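## Task

Carry the tray from the staging bench over to the work bench. One adapter in the centrifuge rotor already holds a water blank in its centre hole; put the tray's sample tube (the one with an orange dot on the cap) into the centre hole of the adapter directly across from it. Every tube must be pushed fully down, and every rotor bucket must hang vertically. A tube touching the floor means failure. The tray's bottles must finish upright inside the tray, and the tray must finish resting on the work bench with nothing sticking out past its edge. Either robot or both may be used. At the end, open the gripper and back away. A robot that topples or is left leaning means failure, and nothing counts as done if it stays in place only because a robot is holding it.

## Robot and tools

Robots: two identical Hello Robot Stretch 3 units, r1 and r2. Each has a two-wheel drive base (0.33 m long, 0.34 m wide, passive omni wheel at the rear), a lift on a mast, and one telescoping arm pointing out of the robot's RIGHT side. The base cannot strafe; to move the gripper forward or back you drive the base. A spin in place pivots about the point midway between the drive wheels, 0.05 m behind the front edge; with arm retracted and wrist folded the sweep radius is 0.28 m, larger if the wrist is unfolded. Loose objects may occasionally get nudged by the scene.

Frames: the base frame has its origin on the floor between the drive wheels, x forward, y left, z up. hand_pose is reported in it, at the point where closed fingertips meet; with all wrist joints at zero its x axis points up, y back along the arm toward the mast, z toward the rear. The odometry frame is the base frame at scene start. Each robot reports in its own frames, so relative robot positions come only from images, lidar_m, wrist_depth_mm and head_depth_mm.

execute_actions(actions, cameras): actions is a list holding one action or nothing (empty just reports). The action is an object keyed by "r1" and/or "r2"; each robot may get "base", "joints", and optionally "contact_limits". Everything in one action starts at once. base takes one command only: {"translate_m": d}, a relative straight drive in metres from the base's last reported position, forward positive, -1 to 1; or {"rotate_rad": d}, a relative turn in radians, counter-clockwise (left) positive, -3.2 to 3.2. joints are absolute targets by name: lift_m 0 to 1.1 (arm height); arm_m 0 to 0.52 (extension); wrist_yaw_rad -1.345 to 4.42 (0 along the arm, positive toward the front, 3.0 folded over the base); wrist_pitch_rad -1.57 to 0.451 (0 level, negative tips fingers down); wrist_roll_rad -2.911 to 2.911 (0 fingers side by side); gripper_m -0.089 to 0.179 (larger is wider; actual fingertip gap is smaller by about 0.007 nearly shut, 0.025 fully open, zero below 0.007); head_pan_rad -3.953 to 1.73 (0 ahead, positive left, -1.57 looks along the arm); head_tilt_rad -1.53 to 0.419 (negative down). Done-tolerances: lift/arm/gripper ±0.004, yaw/roll/head ±0.02, pitch ±0.05. contact_limits accepts only arm_m: an effort percent 1 to 100 at which arm motion halts with contact_stop; it also caps arm holding force until the next action. Each action lasts at most 15 s. Bad keys or out-of-range values reject the whole call. cameras: list from r1_/r2_ head_camera, nav_camera, wrist_camera, or "all"; omitted/null means all, [] means none. Anything omitted may still be driving toward an earlier target. If a result reports a stop, later calls in that same reply are skipped.

wait(seconds 0 to 10): commands nothing, returns state and images. zoom_image(camera, region [x0,y0,x1,y1] in pixels, top-left origin, up to 504x504) enlarges part of that camera's latest full image. finished_scene(scene) closes the given scene irreversibly and reports success; the goal must hold afterward. Ending a reply without a tool call abandons remaining scenes.

Results: base_status/joint_status give how each motion ended. done (for base, wheels turned the commanded amount, slip included); off_target (stopped short, possibly still pushing); contact_stop, time_out, torque_fault (target dropped, joint holds where it is unless slack or disabled). Arm or lift hitting something firmly gives contact_stop and goes slack until commanded again; a slack lift may sag under load or be pushed up by closing fingers on a surface. Base, wrist and head have no contact stop. A wrist servo strained for several seconds shuts off for 10 s (limp). on_its_own covers uncommanded joints; its "held at" is a target, not a position. motor_effort is percent of max, positive toward higher values, bracket = peak; readings carry fixed bias and noise. Wheel effort positive means pushing forward. base_odometry counts wheel turns; heading -3.142 to 3.142, left positive. turned_by_wheels and turned_by_imu give turn since the last result. base_tilt in degrees (forward/right positive), biased by up to about 4. lidar_m: 12 sectors of 30 degrees counter-clockwise from straight ahead (4th left, 7th behind, 10th right), metres from base origin, plane 0.17 m up, range 0.15 to 12, "-" nothing; misses clear objects and thin legs, sees other robots; low lift hides sectors 5, 6, 9, 10 partly. wrist_depth_mm and head_depth_mm: 7x7 median depths, 45 to 1000 and 280 to 4000 mm (head grid is sideways); clear objects omitted. Camera intrinsics are given per camera (head 896x504, nav fisheye 672x504, wrist 644x364).

Gripping: command gripper_m below the object's width; to let go, go at least 0.02 above where contact began. Neither reading nor done proves a grasp. Over-squeezing triggers a stall guard that weakens grip; resend a different value to squeeze again.

Speed: 0.30 m/s and 1.9 rad/s only when stowed (lift_m under 0.30, arm_m under 0.03, wrist_yaw_rad over 2.54); else 0.10 m/s and 0.63 rad/s.

Avoid: folding or unfolding the wrist unless lift_m is 0.32 to 0.95, pitch -0.4, roll about 0 (once folded the lift may go to 0.25); yaw below -0.4 without pitch at -0.5 or lower. Robot-to-robot pressing fails the run; a base already touching another robot presses hard with millimetres more travel. Identical commands can differ by up to 2.5 cm per metre between robots, which strains a shared load. Arm pushing on something rigid with the gripper above about 0.45 m can tip the robot, more so with a higher limit or a repeated push. Driving while holding or hooking something fixed, or snagging furniture (especially reversing), can tip it: reverse the last move in small steps, free the gripper, and lower lift_m to about 0.2 if still leaning. Drops, slams and hard pushes are penalised; finishing with less robot motion time is better. The simulation keeps running while you compose replies, with robots holding the last command.

Each tool is called as name(argument=value, ...), one argument or row to a line, values as JSON.

## Session

execute_actions(
  actions=[],
)

Scene clock: 0.00 s.
r1.base_odometry: x=+0.000 y=+0.000 heading=+0.000 (m, m, rad; r1's odometry frame)
r1.turned_by_wheels: +0.000 (rad since the last result)
r1.turned_by_imu: +0.000 (rad since the last result)
r1.base_tilt: forward=-0.4 right=-1.3 (deg)
r1.lidar_m: 2.81 1.51 1.94 1.58 1.54 2.06 3.94 1.59 1.22 1.19 1.25 1.77
r1.head_depth_mm: 1869 2874 3537 3583 3498 2989 2040 / 1880 2867 - - - 3001 2028 / 1871 2887 - - - 2990 2025 / 1891 2880 - - - 2970 2032 / 1885 2899 - - - 2980 2029 / 1894 2556 - - 3391 2850 2028 / 1884 2560 - - 2852 2782 2014
r1.base_status: not commanded
r1.joint_positions: lift_m=+0.535 arm_m=-0.001 wrist_yaw_rad=+2.959 wrist_pitch_rad=-0.500 wrist_roll_rad=-0.001 gripper_m=+0.037 head_pan_rad=-0.012 head_tilt_rad=-0.012
r1.joint_status: not commanded
r1.motor_effort: left_wheel=+1 right_wheel=+0 lift_m=+18 arm_m=+0 wrist_yaw_rad=+0 wrist_pitch_rad=+6 wrist_roll_rad=+0 gripper_m=+1 head_pan_rad=+0 head_tilt_rad=+2 (%)
r1.hand_pose: x=+0.0174 y=+0.0655 z=+0.5297 quat_wxyz=(+0.237, +0.698, +0.112, +0.667) (m; r1's base frame)
r1.wrist_depth_mm: - - - - - - - / - - - - - - - / - - - - - - - / - - - - - - - / 848 852 - 873 908 887 898 / 730 737 - 742 754 768 769 / 641 645 657 665 663 668 671
r2.base_odometry: x=+0.000 y=+0.000 heading=+0.000 (m, m, rad; r2's odometry frame)
r2.turned_by_wheels: +0.000 (rad since the last result)
r2.turned_by_imu: +0.000 (rad since the last result)
r2.base_tilt: forward=-1.6 right=+0.2 (deg)
r2.lidar_m: 1.10 0.74 0.69 0.70 0.90 1.96 2.15 1.79 2.84 1.45 1.74 4.06
r2.head_depth_mm: 1811 2688 3837 3867 3783 3181 2155 / 1780 2666 3940 3916 3755 3031 2172 / 1778 2331 2465 2415 2332 2265 2043 / 1686 1773 1759 1713 1684 1663 1646 / 1428 1394 1367 1355 1333 1312 1293 / 1140 1147 1135 1118 1104 1092 1083 / 985 972 962 948 940 930 922
r2.base_status: not commanded
r2.joint_positions: lift_m=+0.479 arm_m=+0.001 wrist_yaw_rad=+3.085 wrist_pitch_rad=-0.429 wrist_roll_rad=+0.004 gripper_m=+0.037 head_pan_rad=-0.020 head_tilt_rad=+0.002
r2.joint_status: not commanded
r2.motor_effort: left_wheel=+0 right_wheel=+0 lift_m=+43 arm_m=-1 wrist_yaw_rad=-2 wrist_pitch_rad=+6 wrist_roll_rad=+0 gripper_m=+0 head_pan_rad=+0 head_tilt_rad=+1 (%)
r2.hand_pose: x=-0.0087 y=+0.0764 z=+0.4894 quat_wxyz=(+0.170, +0.696, +0.131, +0.685) (m; r2's base frame)
r2.wrist_depth_mm: - 969 802 738 675 621 573 / - - 869 811 736 671 602 / - - 957 909 804 713 655 / - - - 993 875 791 704 / 844 862 - 880 879 830 756 / 732 743 - 748 725 752 764 / 634 635 636 656 645 667 657
pictures: r1_head_camera (sideways: a quarter turn clockwise sets it upright), r1_nav_camera (sideways: a quarter turn counterclockwise sets it upright), r1_wrist_camera, r2_head_camera (sideways: a quarter turn clockwise sets it upright), r2_nav_camera (sideways: a quarter turn counterclockwise sets it upright), r2_wrist_camera
Images, in order (width x height): r1_head_camera 896x504, r1_nav_camera 672x504, r1_wrist_camera 644x364, r2_head_camera 896x504, r2_nav_camera 672x504, r2_wrist_camera 644x364.

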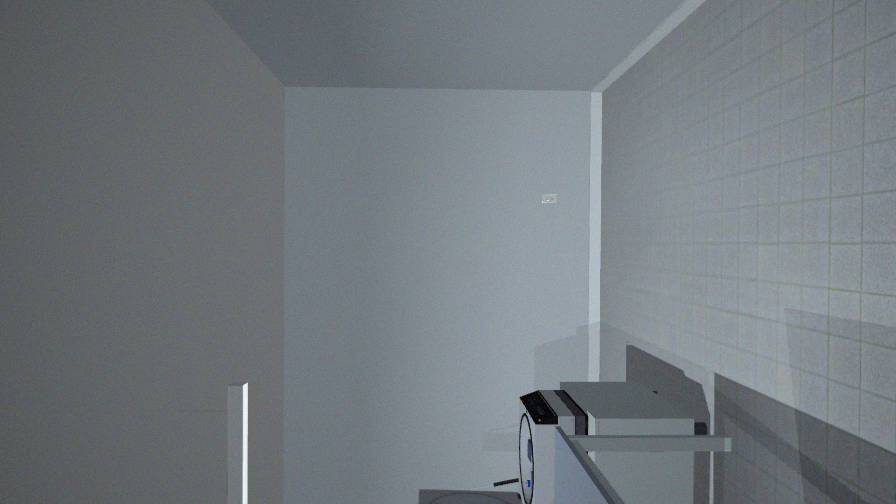

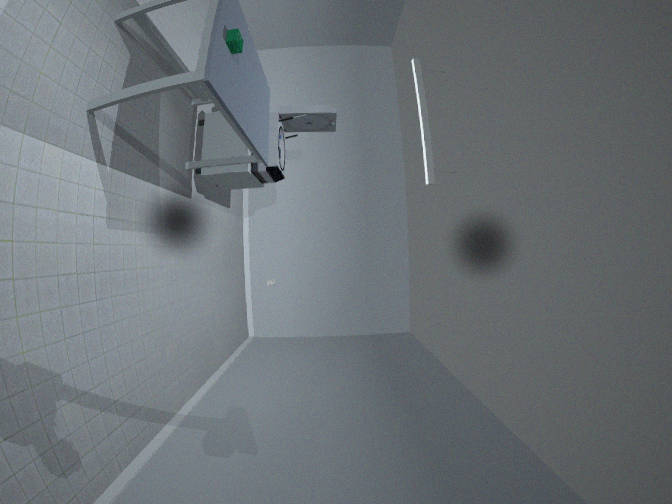

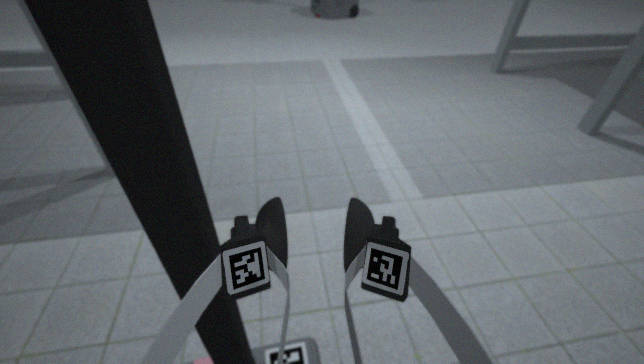

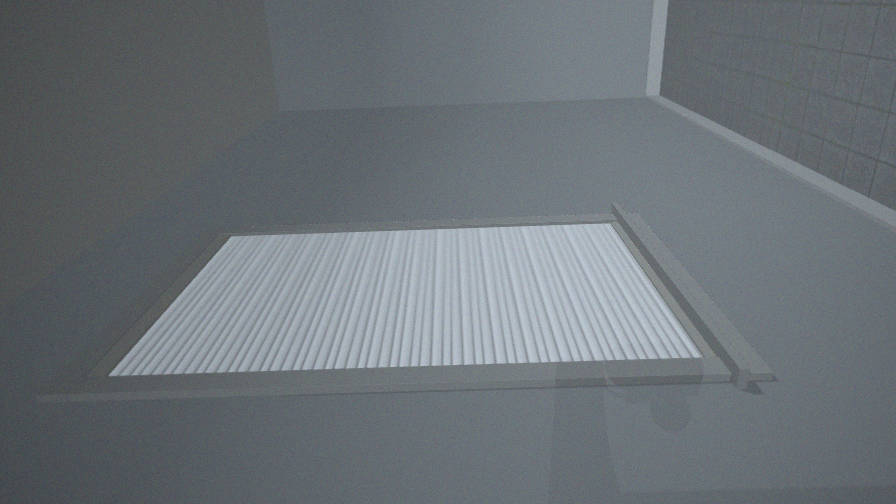

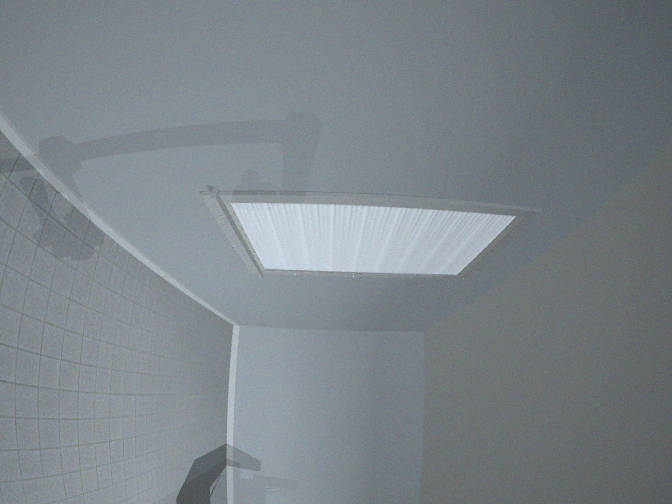

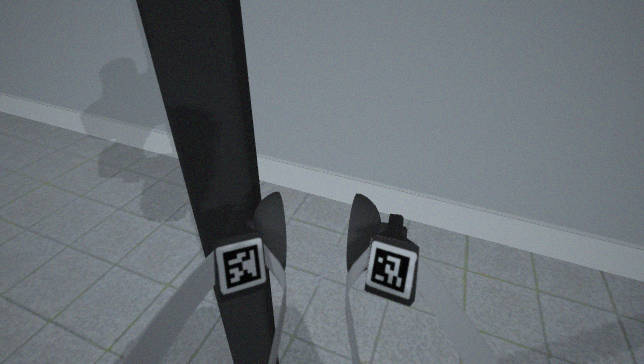

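execute_actions(
  actions=[
    {"r1":{"joints":{"head_pan_rad":0.7,"head_tilt_rad":-0.5}},"r2":{"joints":{"head_pan_rad":-3.0,"head_tilt_rad":-0.4}}},
  ],
  cameras=["r1_head_camera","r1_nav_camera","r2_head_camera","r2_nav_camera"],
)

execute_actions(
  actions=[
    {"r1":{"joints":{"head_pan_rad":1.7,"head_tilt_rad":-0.5}},"r2":{"joints":{"head_pan_rad":-1.7,"head_tilt_rad":-0.4}}},
  ],
  cameras=["r1_head_camera","r1_nav_camera","r2_head_camera","r2_nav_camera"],
)

Scene clock: 11.90 s.
r1.base_odometry: x=+0.000 y=+0.000 heading=+0.000 (m, m, rad; r1's odometry frame)
r1.turned_by_wheels: +0.000 (rad since the last result)
r1.turned_by_imu: +0.001 (rad since the last result)
r1.base_tilt: forward=-0.3 right=-1.4 (deg)
r1.lidar_m: 2.80 1.50 1.94 1.58 1.55 2.07 3.92 1.59 1.22 1.19 1.25 1.76
r1.head_depth_mm: - 3001 2809 2697 1958 1538 1271 / - - 2163 2706 1957 1537 1269 / - - 1780 2423 1874 1534 1261 / - - 1927 2521 1936 1534 1265 / - - 2103 2415 1937 1514 1259 / 3682 - - 2638 1940 1524 1254 / 3386 3686 3840 2631 1923 1513 1251
r1.base_status: not commanded
r1.joint_positions: lift_m=+0.535 arm_m=-0.001 wrist_yaw_rad=+2.959 wrist_pitch_rad=-0.500 wrist_roll_rad=-0.001 gripper_m=+0.037 head_pan_rad=+0.693 head_tilt_rad=-0.493
r1.joint_status: all done
r1.motor_effort: left_wheel=+1(1) right_wheel=+0(0) lift_m=+18(18) arm_m=+0(0) wrist_yaw_rad=+0(0) wrist_pitch_rad=+6(7) wrist_roll_rad=+0(0) gripper_m=+0(1) head_pan_rad=+2(28) head_tilt_rad=-4(29) (%)
r1.hand_pose: x=+0.0174 y=+0.0655 z=+0.5297 quat_wxyz=(+0.237, +0.698, +0.112, +0.667) (m; r1's base frame)
r1.wrist_depth_mm: - - - - - - - / - - - - - - - / - - - - - - - / 1000 990 - - - - - / 847 845 - 872 876 891 894 / 729 734 - 742 739 759 775 / 645 640 647 665 660 667 677
r2.base_odometry: x=+0.000 y=+0.000 heading=+0.000 (m, m, rad; r2's odometry frame)
r2.turned_by_wheels: +0.000 (rad since the last result)
r2.turned_by_imu: +0.000 (rad since the last result)
r2.base_tilt: forward=-1.5 right=+0.3 (deg)
r2.lidar_m: 1.10 0.74 0.69 0.70 0.90 1.97 2.15 1.78 2.83 1.45 1.75 4.07
r2.head_depth_mm: 3967 - - 3476 2256 1706 1371 / - - - 3485 2289 1707 1363 / - - - 3277 2308 1730 1378 / - - - 3526 2311 1729 1383 / - - 2666 3282 2277 1726 1382 / - - - 1949 2143 1738 1386 / - - - 3083 2343 1752 1395
r2.base_status: not commanded
r2.joint_positions: lift_m=+0.479 arm_m=+0.001 wrist_yaw_rad=+3.085 wrist_pitch_rad=-0.429 wrist_roll_rad=+0.004 gripper_m=+0.037 head_pan_rad=-2.993 head_tilt_rad=-0.395
r2.joint_status: all done
r2.motor_effort: left_wheel=-1(0) right_wheel=+0(0) lift_m=+43(43) arm_m=-1(1) wrist_yaw_rad=+0(0) wrist_pitch_rad=+6(6) wrist_roll_rad=+0(1) gripper_m=+0(0) head_pan_rad=-3(36) head_tilt_rad=-2(20) (%)
r2.hand_pose: x=-0.0087 y=+0.0764 z=+0.4894 quat_wxyz=(+0.170, +0.696, +0.131, +0.685) (m; r2's base frame)
r2.wrist_depth_mm: - 980 808 740 674 616 569 / - - 863 812 739 664 607 / - - 991 909 797 716 652 / - - - 973 867 767 694 / 863 871 - 889 888 838 754 / 727 729 - 747 729 754 766 / 635 641 638 639 656 665 653
pictures: r1_head_camera (sideways: a quarter turn clockwise sets it upright), r1_nav_camera (sideways: a quarter turn counterclockwise sets it upright), r2_head_camera (sideways: a quarter turn clockwise sets it upright), r2_nav_camera (sideways: a quarter turn counterclockwise sets it upright)
Images, in order (width x height): r1_head_camera 896x504, r1_nav_camera 672x504, r2_head_camera 896x504, r2_nav_camera 672x504.

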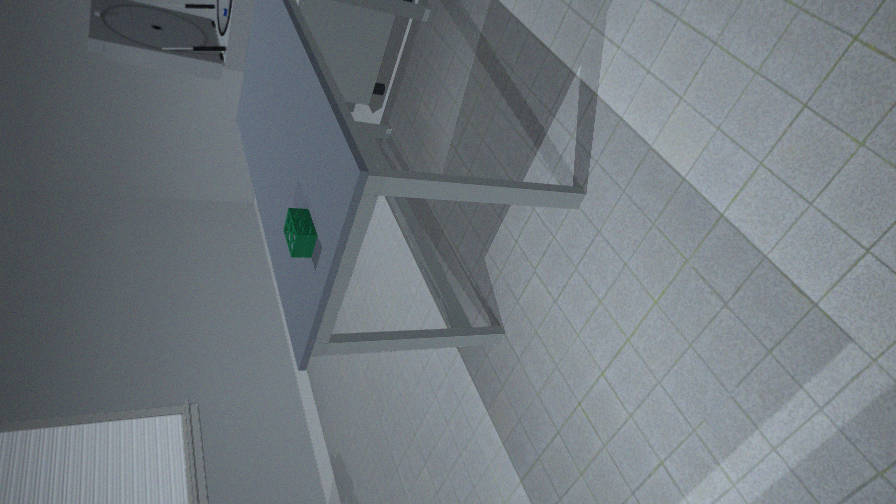

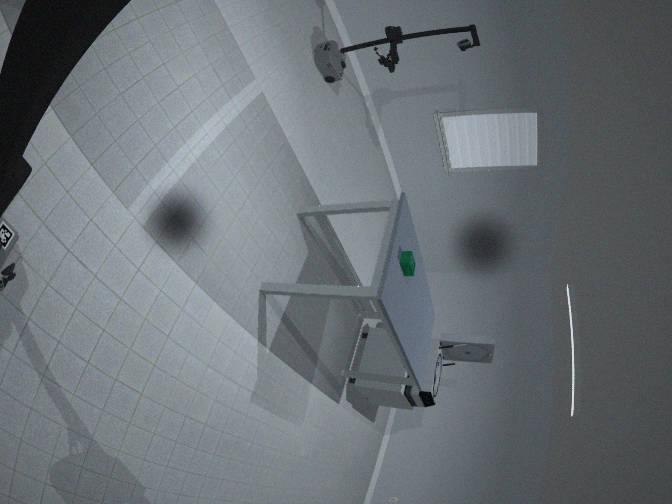

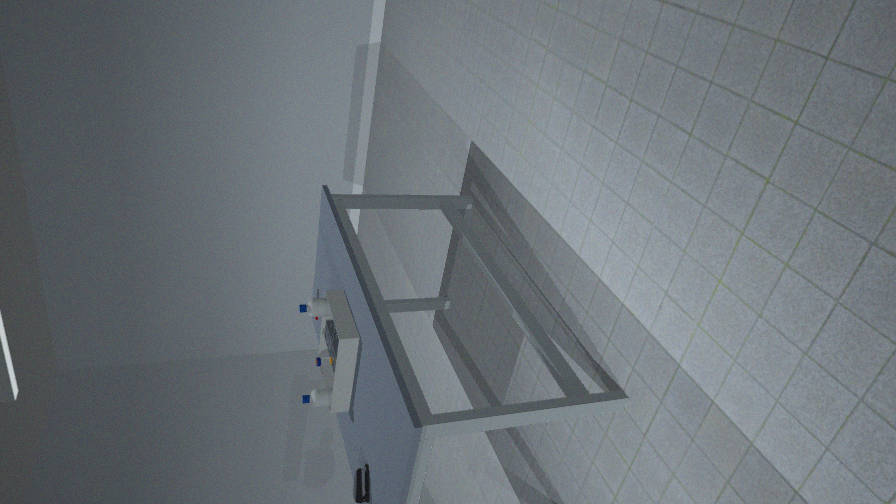

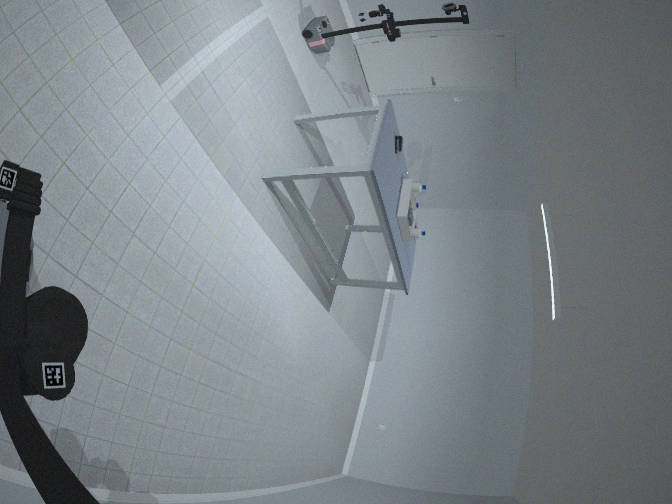

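Scene clock: 13.13 s.
r1.base_odometry: x=+0.000 y=+0.000 heading=+0.000 (m, m, rad; r1's odometry frame)
r1.turned_by_wheels: +0.000 (rad since the last result)
r1.turned_by_imu: +0.000 (rad since the last result)
r1.base_tilt: forward=-0.2 right=-1.4 (deg)
r1.lidar_m: 2.81 1.51 1.94 1.58 1.55 2.06 3.94 1.60 1.22 1.19 1.25 1.77
r1.head_depth_mm: 2885 3155 3425 2706 1970 1539 1264 / 2948 3205 3528 2678 1966 1535 1264 / 2991 3278 3571 2691 1955 1540 1263 / 2987 3313 3617 2662 1942 1525 1266 / 3045 3402 3626 2527 1889 1525 1260 / 3160 3478 3654 2303 1880 1529 1259 / 3210 3474 3752 - - - -
r1.base_status: not commanded
r1.joint_positions: lift_m=+0.535 arm_m=-0.001 wrist_yaw_rad=+2.959 wrist_pitch_rad=-0.500 wrist_roll_rad=-0.001 gripper_m=+0.037 head_pan_rad=+1.693 head_tilt_rad=-0.494
r1.joint_status: all done
r1.motor_effort: left_wheel=+1(1) right_wheel=+0(0) lift_m=+18(19) arm_m=+0(0) wrist_yaw_rad=+0(0) wrist_pitch_rad=+7(6) wrist_roll_rad=+0(1) gripper_m=+0(0) head_pan_rad=+3(29) head_tilt_rad=-3(1) (%)
r1.hand_pose: x=+0.0174 y=+0.0655 z=+0.5297 quat_wxyz=(+0.237, +0.698, +0.112, +0.667) (m; r1's base frame)
r1.wrist_depth_mm: - - - - - - - / - - - - - - - / - - - - - - - / 983 996 - - - - - / 846 853 - 864 888 907 902 / 731 733 - 739 744 752 767 / 635 643 658 665 660 665 667
r2.base_odometry: x=+0.000 y=+0.000 heading=+0.000 (m, m, rad; r2's odometry frame)
r2.turned_by_wheels: +0.000 (rad since the last result)
r2.turned_by_imu: +0.000 (rad since the last result)
r2.base_tilt: forward=-1.5 right=+0.3 (deg)
r2.lidar_m: 1.09 0.74 0.69 0.70 0.89 1.97 2.15 1.79 2.84 1.45 1.75 4.06
r2.head_depth_mm: 3307 3576 3831 3448 2275 1716 1374 / 3494 3667 3976 3437 2293 1716 1376 / 3566 3688 - 3404 2272 1711 1388 / 3599 3936 - 3069 2307 1734 1364 / 3728 3930 - 1648 2222 1742 1383 / 3820 - - 1918 2354 1734 1381 / - - - 1924 2338 1741 1387
r2.base_status: not commanded
r2.joint_positions: lift_m=+0.479 arm_m=+0.001 wrist_yaw_rad=+3.085 wrist_pitch_rad=-0.429 wrist_roll_rad=+0.004 gripper_m=+0.037 head_pan_rad=-1.707 head_tilt_rad=-0.395
r2.joint_status: all done
r2.motor_effort: left_wheel=-1(1) right_wheel=+0(0) lift_m=+44(43) arm_m=-1(1) wrist_yaw_rad=+0(0) wrist_pitch_rad=+6(6) wrist_roll_rad=+0(0) gripper_m=+0(0) head_pan_rad=+3(36) head_tilt_rad=-2(3) (%)
r2.hand_pose: x=-0.0087 y=+0.0764 z=+0.4894 quat_wxyz=(+0.170, +0.696, +0.131, +0.685) (m; r2's base frame)
r2.wrist_depth_mm: - 984 800 752 673 620 564 / - - 875 825 743 669 606 / - - 959 916 801 709 659 / - - - 962 896 794 700 / 864 857 - 883 879 830 769 / 731 748 - 738 715 754 758 / 631 639 643 632 649 658 659
pictures: r1_head_camera (sideways: a quarter turn clockwise sets it upright), r1_nav_camera (sideways: a quarter turn counterclockwise sets it upright), r2_head_camera (sideways: a quarter turn clockwise sets it upright), r2_nav_camera (sideways: a quarter turn counterclockwise sets it upright)
Images, in order (width x height): r1_head_camera 896x504, r1_nav_camera 672x504, r2_head_camera 896x504, r2_nav_camera 672x504.

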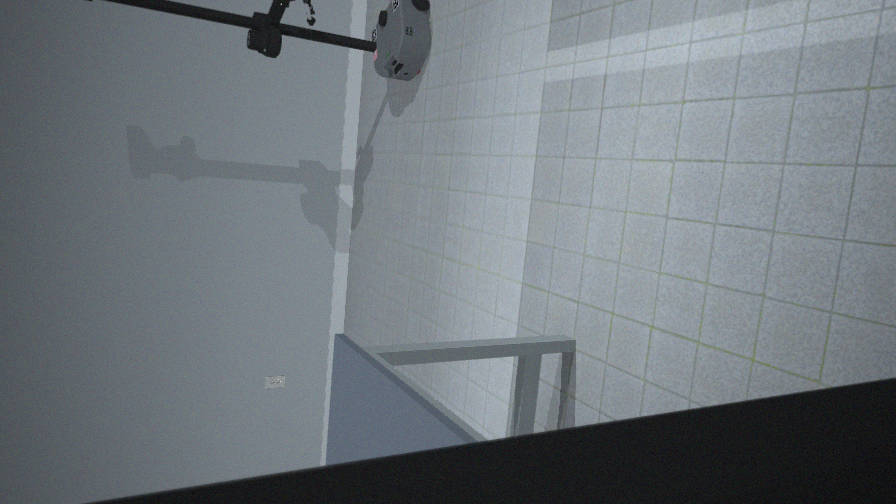

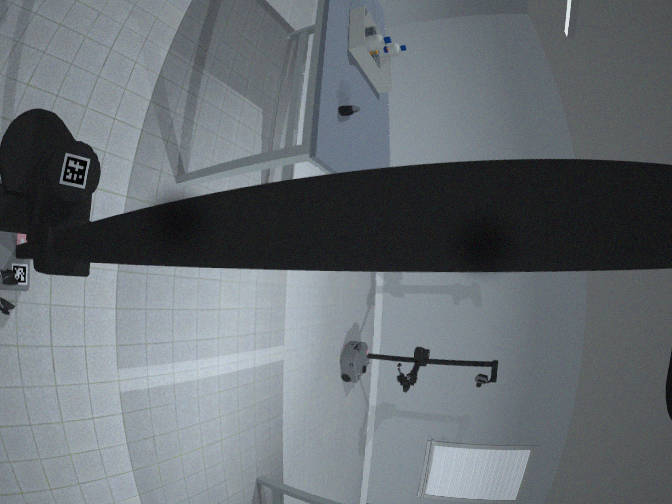

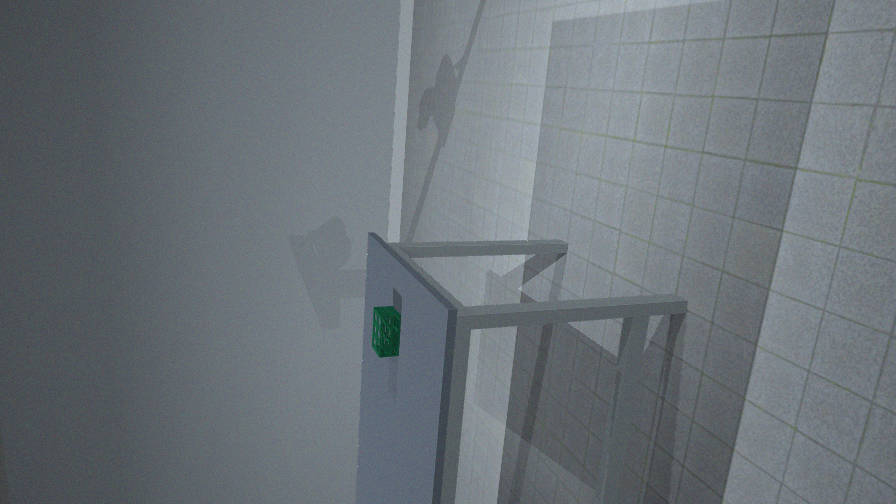

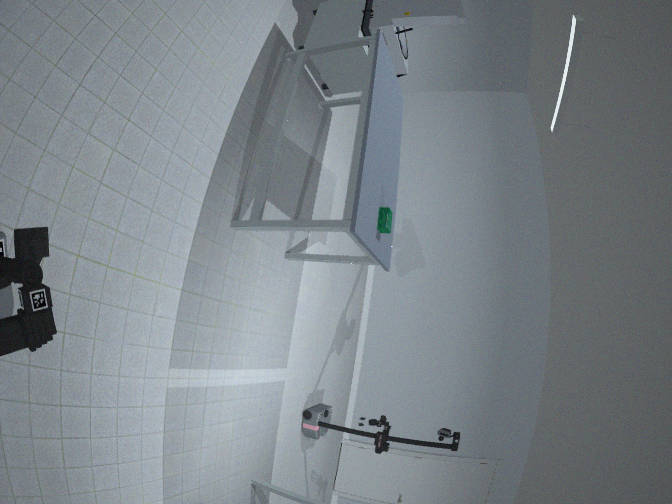

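execute_actions(
  actions=[
    {"r1":{"joints":{"lift_m":0.27,"wrist_pitch_rad":-0.4,"head_pan_rad":0,"head_tilt_rad":-0.45},"base":{"rotate_rad":2.3}},"r2":{"joints":{"head_pan_rad":-2.6,"head_tilt_rad":-0.3}}},
  ],
  cameras=["r1_head_camera","r1_nav_camera","r2_head_camera"],
)

Scene clock: 27.67 s.
r1.base_odometry: x=+0.000 y=+0.000 heading=+2.300 (m, m, rad; r1's odometry frame)
r1.turned_by_wheels: +2.300 (rad since the last result)
r1.turned_by_imu: +2.305 (rad since the last result)
r1.base_tilt: forward=-0.3 right=-1.4 (deg)
r1.lidar_m: 0.96 2.06 2.50 1.38 1.19 1.19 1.36 2.30 2.80 1.51 2.93 0.99
r1.head_depth_mm: 3246 3465 3587 1368 1823 1595 1292 / 3495 3763 3940 1191 1826 1534 1295 / 3811 - - 1194 2053 1529 1287 / - - 1804 1341 2036 1562 1292 / - - 1768 2403 2030 1576 1284 / - - 1969 2667 2021 1576 1287 / 3722 - 2009 2682 2011 1575 1281
r1.base_status: done
r1.joint_positions: lift_m=+0.270 arm_m=-0.001 wrist_yaw_rad=+2.959 wrist_pitch_rad=-0.421 wrist_roll_rad=-0.001 gripper_m=+0.037 head_pan_rad=+0.007 head_tilt_rad=-0.457
r1.joint_status: all done
r1.motor_effort: left_wheel=-4(12) right_wheel=+3(9) lift_m=+15(19) arm_m=+0(0) wrist_yaw_rad=+0(0) wrist_pitch_rad=+11(10) wrist_roll_rad=+0(0) gripper_m=+0(1) head_pan_rad=-2(29) head_tilt_rad=+3(9) (%)
r1.hand_pose: x=+0.0193 y=+0.0760 z=+0.2822 quat_wxyz=(+0.210, +0.701, +0.085, +0.676) (m; r1's base frame)
r1.wrist_depth_mm: 907 - - - - - - / 955 - - - - - - / 859 - 891 906 930 935 962 / 672 - 691 693 706 720 730 / 545 543 581 560 574 578 584 / 469 483 - 475 469 482 490 / - - - - 413 417 422
r2.base_odometry: x=+0.000 y=+0.000 heading=+0.000 (m, m, rad; r2's odometry frame)
r2.turned_by_wheels: +0.000 (rad since the last result)
r2.turned_by_imu: +0.000 (rad since the last result)
r2.base_tilt: forward=-1.6 right=+0.2 (deg)
r2.lidar_m: 1.10 0.74 0.69 0.70 0.89 1.97 2.15 1.79 2.93 1.46 1.75 4.06
r2.head_depth_mm: 3569 - - 3364 2482 1875 1465 / 3523 - - 2339 2651 1869 1461 / 3749 - - 2300 2533 1891 1476 / 3717 - - 3455 2541 1886 1479 / 3700 - - - 2679 1930 1478 / 3666 3891 - - 2713 1924 1492 / 3582 3758 3818 3876 2697 1932 1497
r2.base_status: not commanded
r2.joint_positions: lift_m=+0.479 arm_m=+0.001 wrist_yaw_rad=+3.085 wrist_pitch_rad=-0.429 wrist_roll_rad=+0.004 gripper_m=+0.037 head_pan_rad=-2.593 head_tilt_rad=-0.310
r2.joint_status: all done
r2.motor_effort: left_wheel=-1(0) right_wheel=+0(0) lift_m=+43(43) arm_m=-1(1) wrist_yaw_rad=-1(1) wrist_pitch_rad=+6(6) wrist_roll_rad=+1(0) gripper_m=+0(0) head_pan_rad=-3(39) head_tilt_rad=+3(11) (%)
r2.hand_pose: x=-0.0087 y=+0.0764 z=+0.4894 quat_wxyz=(+0.170, +0.696, +0.131, +0.685) (m; r2's base frame)
r2.wrist_depth_mm: - 984 810 746 683 608 572 / - - 878 814 732 667 605 / - - 972 904 796 719 655 / - - - 973 867 780 717 / 876 869 - 889 904 846 755 / 728 735 - 748 732 757 754 / 636 632 640 647 654 664 659
pictures: r1_head_camera (sideways: a quarter turn clockwise sets it upright), r1_nav_camera (sideways: a quarter turn counterclockwise sets it upright), r2_head_camera (sideways: a quarter turn clockwise sets it upright)
Images, in order (width x height): r1_head_camera 896x504, r1_nav_camera 672x504, r2_head_camera 896x504.

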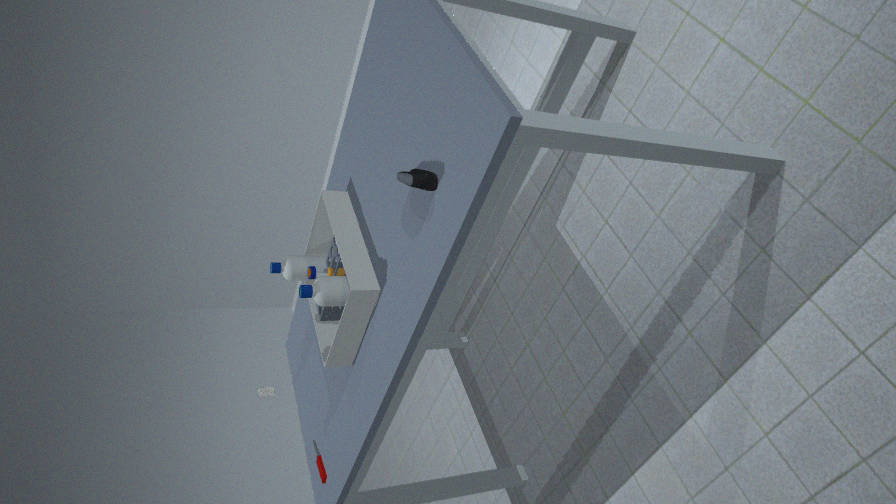

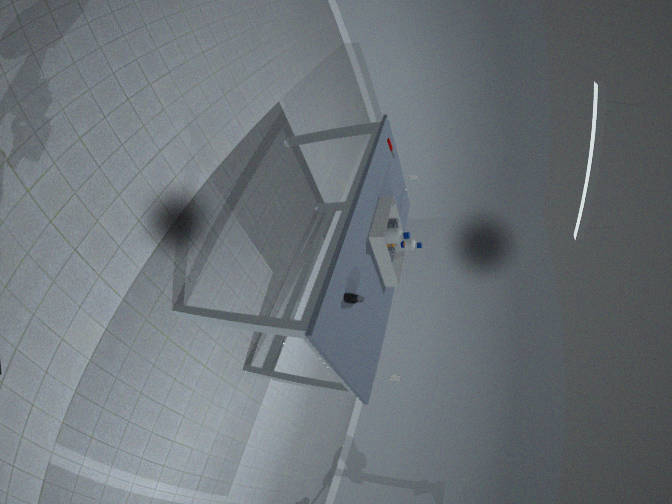

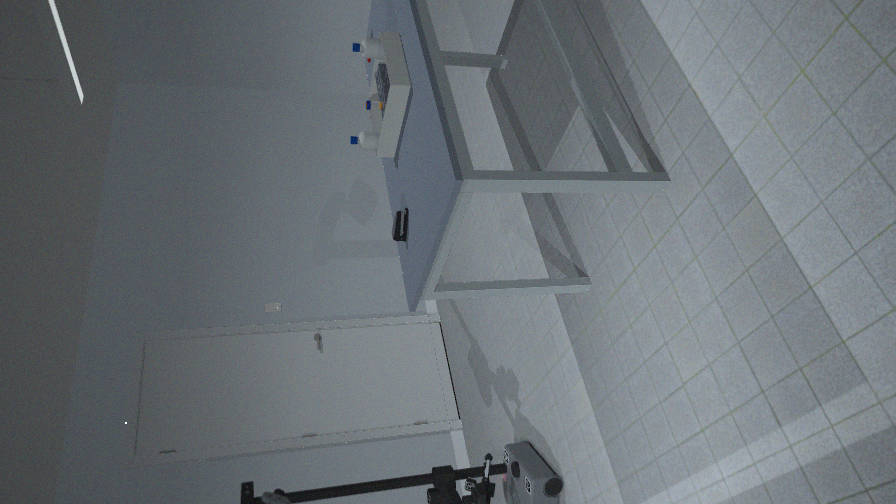

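execute_actions(
  actions=[
    {"r1":{"base":{"translate_m":0.53}},"r2":{"base":{"rotate_rad":-3.0},"joints":{"head_pan_rad":0,"head_tilt_rad":-0.5,"lift_m":0.28,"wrist_pitch_rad":-0.4}}},
  ],
  cameras=[],
)

execute_actions(
  actions=[
    {"r1":{"base":{"rotate_rad":0.8},"joints":{"head_pan_rad":-0.9,"head_tilt_rad":-0.5}}},
  ],
  cameras=["r1_head_camera","r2_head_camera","r2_nav_camera"],
)

Scene clock: 52.43 s.
r1.base_odometry: x=-0.353 y=+0.395 heading=+2.300 (m, m, rad; r1's odometry frame)
r1.turned_by_wheels: +0.000 (rad since the last result)
r1.turned_by_imu: +0.002 (rad since the last result)
r1.base_tilt: forward=-0.2 right=-1.4 (deg)
r1.lidar_m: 1.26 1.59 3.24 1.82 1.56 1.57 1.80 3.01 1.68 1.95 2.66 0.46
r1.head_depth_mm: 2901 3052 3267 1206 855 660 584 / 3146 3338 3628 1199 819 658 1264 / 3402 3629 3889 1188 846 700 1293 / 3734 - - 1113 843 1484 1287 / 3947 - - 1030 875 1570 1285 / 3658 3913 - 1139 1809 1559 1286 / 3369 3647 3820 1169 2019 1567 1280
r1.base_status: done
r1.joint_positions: lift_m=+0.270 arm_m=-0.001 wrist_yaw_rad=+2.959 wrist_pitch_rad=-0.421 wrist_roll_rad=-0.001 gripper_m=+0.037 head_pan_rad=+0.007 head_tilt_rad=-0.457
r1.joint_status: not commanded
r1.motor_effort: left_wheel=-4(11) right_wheel=+3(9) lift_m=+14(14) arm_m=+0(0) wrist_yaw_rad=+0(1) wrist_pitch_rad=+11(11) wrist_roll_rad=+0(0) gripper_m=+0(0) head_pan_rad=-3(2) head_tilt_rad=+3(3) (%)
r1.hand_pose: x=+0.0193 y=+0.0761 z=+0.2823 quat_wxyz=(+0.210, +0.701, +0.084, +0.676) (m; r1's base frame)
r1.wrist_depth_mm: - - - - - - - / - - - - - - - / 861 - 894 908 941 948 960 / 674 - 682 699 708 720 715 / 549 543 581 563 575 578 585 / 471 479 - 476 474 484 491 / - - - - 410 419 420
r2.base_odometry: x=+0.000 y=+0.000 heading=-3.000 (m, m, rad; r2's odometry frame)
r2.turned_by_wheels: -3.000 (rad since the last result)
r2.turned_by_imu: -2.960 (rad since the last result)
r2.base_tilt: forward=-1.5 right=+0.2 (deg)
r2.lidar_m: 1.83 1.79 2.06 1.46 2.01 2.30 0.94 0.71 0.69 0.73 1.03 3.21
r2.head_depth_mm: 3910 - - 2773 2002 1563 1282 / - - - 2826 1998 1562 1289 / - - - 2834 1998 1563 1282 / - - 3944 2774 2027 1569 1291 / - - 2421 2834 2017 1563 1283 / - - 2163 2675 2033 1575 1288 / - - 2138 2700 2033 1588 1300
r2.base_status: done
r2.joint_positions: lift_m=+0.281 arm_m=+0.001 wrist_yaw_rad=+3.085 wrist_pitch_rad=-0.422 wrist_roll_rad=+0.004 gripper_m=+0.037 head_pan_rad=-0.007 head_tilt_rad=-0.494
r2.joint_status: all done
r2.motor_effort: left_wheel=+4(12) right_wheel=-3(6) lift_m=+19(40) arm_m=-2(2) wrist_yaw_rad=-1(1) wrist_pitch_rad=+10(10) wrist_roll_rad=+0(0) gripper_m=+0(0) head_pan_rad=+3(36) head_tilt_rad=-1(12) (%)
r2.hand_pose: x=-0.0087 y=+0.0773 z=+0.2925 quat_wxyz=(+0.168, +0.696, +0.128, +0.686) (m; r2's base frame)
r2.wrist_depth_mm: - - - - - - - / - - - - - - - / 914 905 957 928 964 982 970 / 708 711 - 743 735 743 752 / 568 582 - 596 610 607 608 / 492 512 - - 496 507 513 / - - - - 438 437 444
pictures: none
No camera images: the call's "cameras" was empty. Leave "cameras" out to get every camera's image.

Scene clock: 54.13 s.
r1.base_odometry: x=-0.353 y=+0.395 heading=+3.099 (m, m, rad; r1's odometry frame)
r1.turned_by_wheels: +0.800 (rad since the last result)
r1.turned_by_imu: +0.801 (rad since the last result)
r1.base_tilt: forward=-0.2 right=-1.4 (deg)
r1.lidar_m: 3.59 2.25 1.62 1.56 1.63 2.21 3.07 1.68 2.66 0.46 0.47 1.55
r1.head_depth_mm: 2763 2964 3200 1120 813 657 1239 / 2963 3170 3423 1113 809 636 731 / 3103 3472 3700 1111 777 699 1266 / 3364 3693 3966 1101 804 1445 1266 / 3659 - 3952 1044 834 1520 1257 / 3888 - 1732 1027 903 1526 1257 / 3635 3845 1720 1085 1844 1513 1256
r1.base_status: done
r1.joint_positions: lift_m=+0.270 arm_m=-0.001 wrist_yaw_rad=+2.959 wrist_pitch_rad=-0.421 wrist_roll_rad=-0.001 gripper_m=+0.037 head_pan_rad=-0.893 head_tilt_rad=-0.494
r1.joint_status: all done
r1.motor_effort: left_wheel=-4(13) right_wheel=+3(8) lift_m=+15(14) arm_m=+0(0) wrist_yaw_rad=+0(0) wrist_pitch_rad=+10(10) wrist_roll_rad=+0(0) gripper_m=+0(1) head_pan_rad=-3(26) head_tilt_rad=-3(12) (%)
r1.hand_pose: x=+0.0193 y=+0.0761 z=+0.2823 quat_wxyz=(+0.210, +0.701, +0.084, +0.676) (m; r1's base frame)
r1.wrist_depth_mm: - - - - - - - / - - - - - - - / 864 - 905 909 935 942 941 / 675 - 691 695 710 725 720 / 547 549 577 562 574 575 585 / 472 479 - 477 476 487 487 / - - - - 413 421 426
r2.base_odometry: x=+0.000 y=+0.000 heading=-3.000 (m, m, rad; r2's odometry frame)
r2.turned_by_wheels: +0.000 (rad since the last result)
r2.turned_by_imu: +0.000 (rad since the last result)
r2.base_tilt: forward=-1.5 right=+0.2 (deg)
r2.lidar_m: 1.83 1.79 2.06 1.45 2.01 2.30 0.94 0.71 0.69 0.73 1.03 3.21
r2.head_depth_mm: 3952 - - 2745 1987 1556 1277 / - - - 2799 1985 1548 1284 / - - - 2817 2004 1553 1284 / - - 3869 2754 2014 1556 1285 / - - 2375 2842 2005 1587 1290 / - - 2165 2690 2020 1584 1284 / - - 2165 2717 2043 1575 1292
r2.base_status: not commanded
r2.joint_positions: lift_m=+0.281 arm_m=+0.001 wrist_yaw_rad=+3.085 wrist_pitch_rad=-0.422 wrist_roll_rad=+0.004 gripper_m=+0.037 head_pan_rad=-0.007 head_tilt_rad=-0.494
r2.joint_status: not commanded
r2.motor_effort: left_wheel=+4(4) right_wheel=-2(2) lift_m=+20(20) arm_m=-2(1) wrist_yaw_rad=+0(0) wrist_pitch_rad=+10(10) wrist_roll_rad=+0(0) gripper_m=+0(0) head_pan_rad=+3(2) head_tilt_rad=-2(1) (%)
r2.hand_pose: x=-0.0087 y=+0.0773 z=+0.2925 quat_wxyz=(+0.168, +0.696, +0.128, +0.686) (m; r2's base frame)
r2.wrist_depth_mm: - - - - - - - / - - - - - - - / 896 911 940 952 968 963 - / 707 719 - 724 730 749 763 / 578 583 - 592 619 606 610 / 488 514 - - 493 510 511 / - - - - 438 441 441
pictures: r1_head_camera (sideways: a quarter turn clockwise sets it upright), r2_head_camera (sideways: a quarter turn clockwise sets it upright), r2_nav_camera (sideways: a quarter turn counterclockwise sets it upright)
Images, in order (width x height): r1_head_camera 896x504, r2_head_camera 896x504, r2_nav_camera 672x504.

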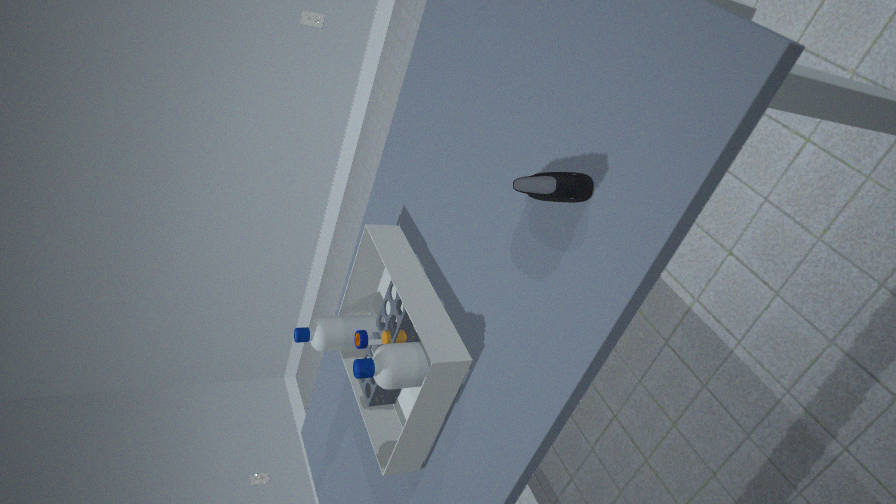

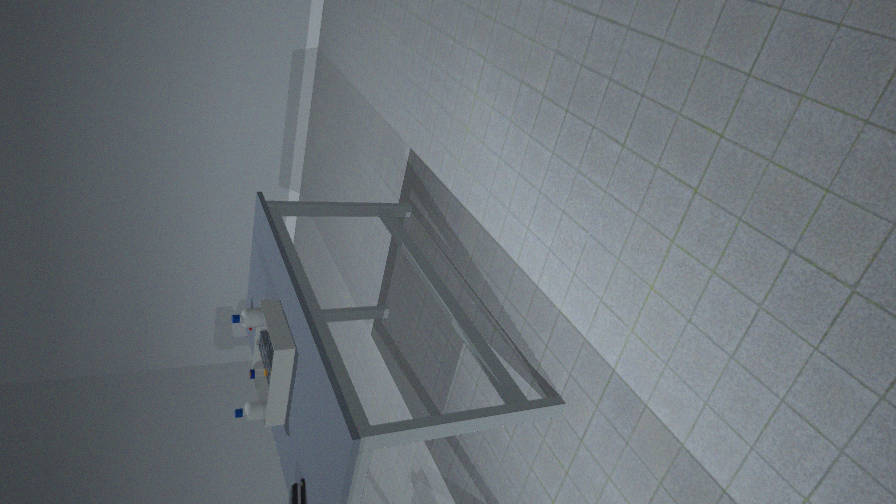

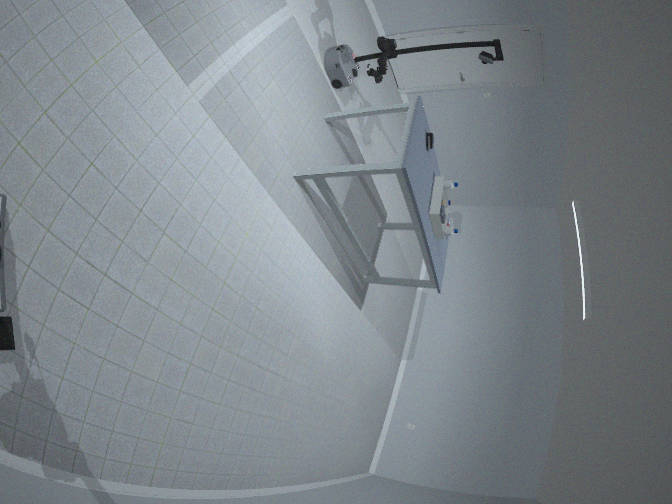

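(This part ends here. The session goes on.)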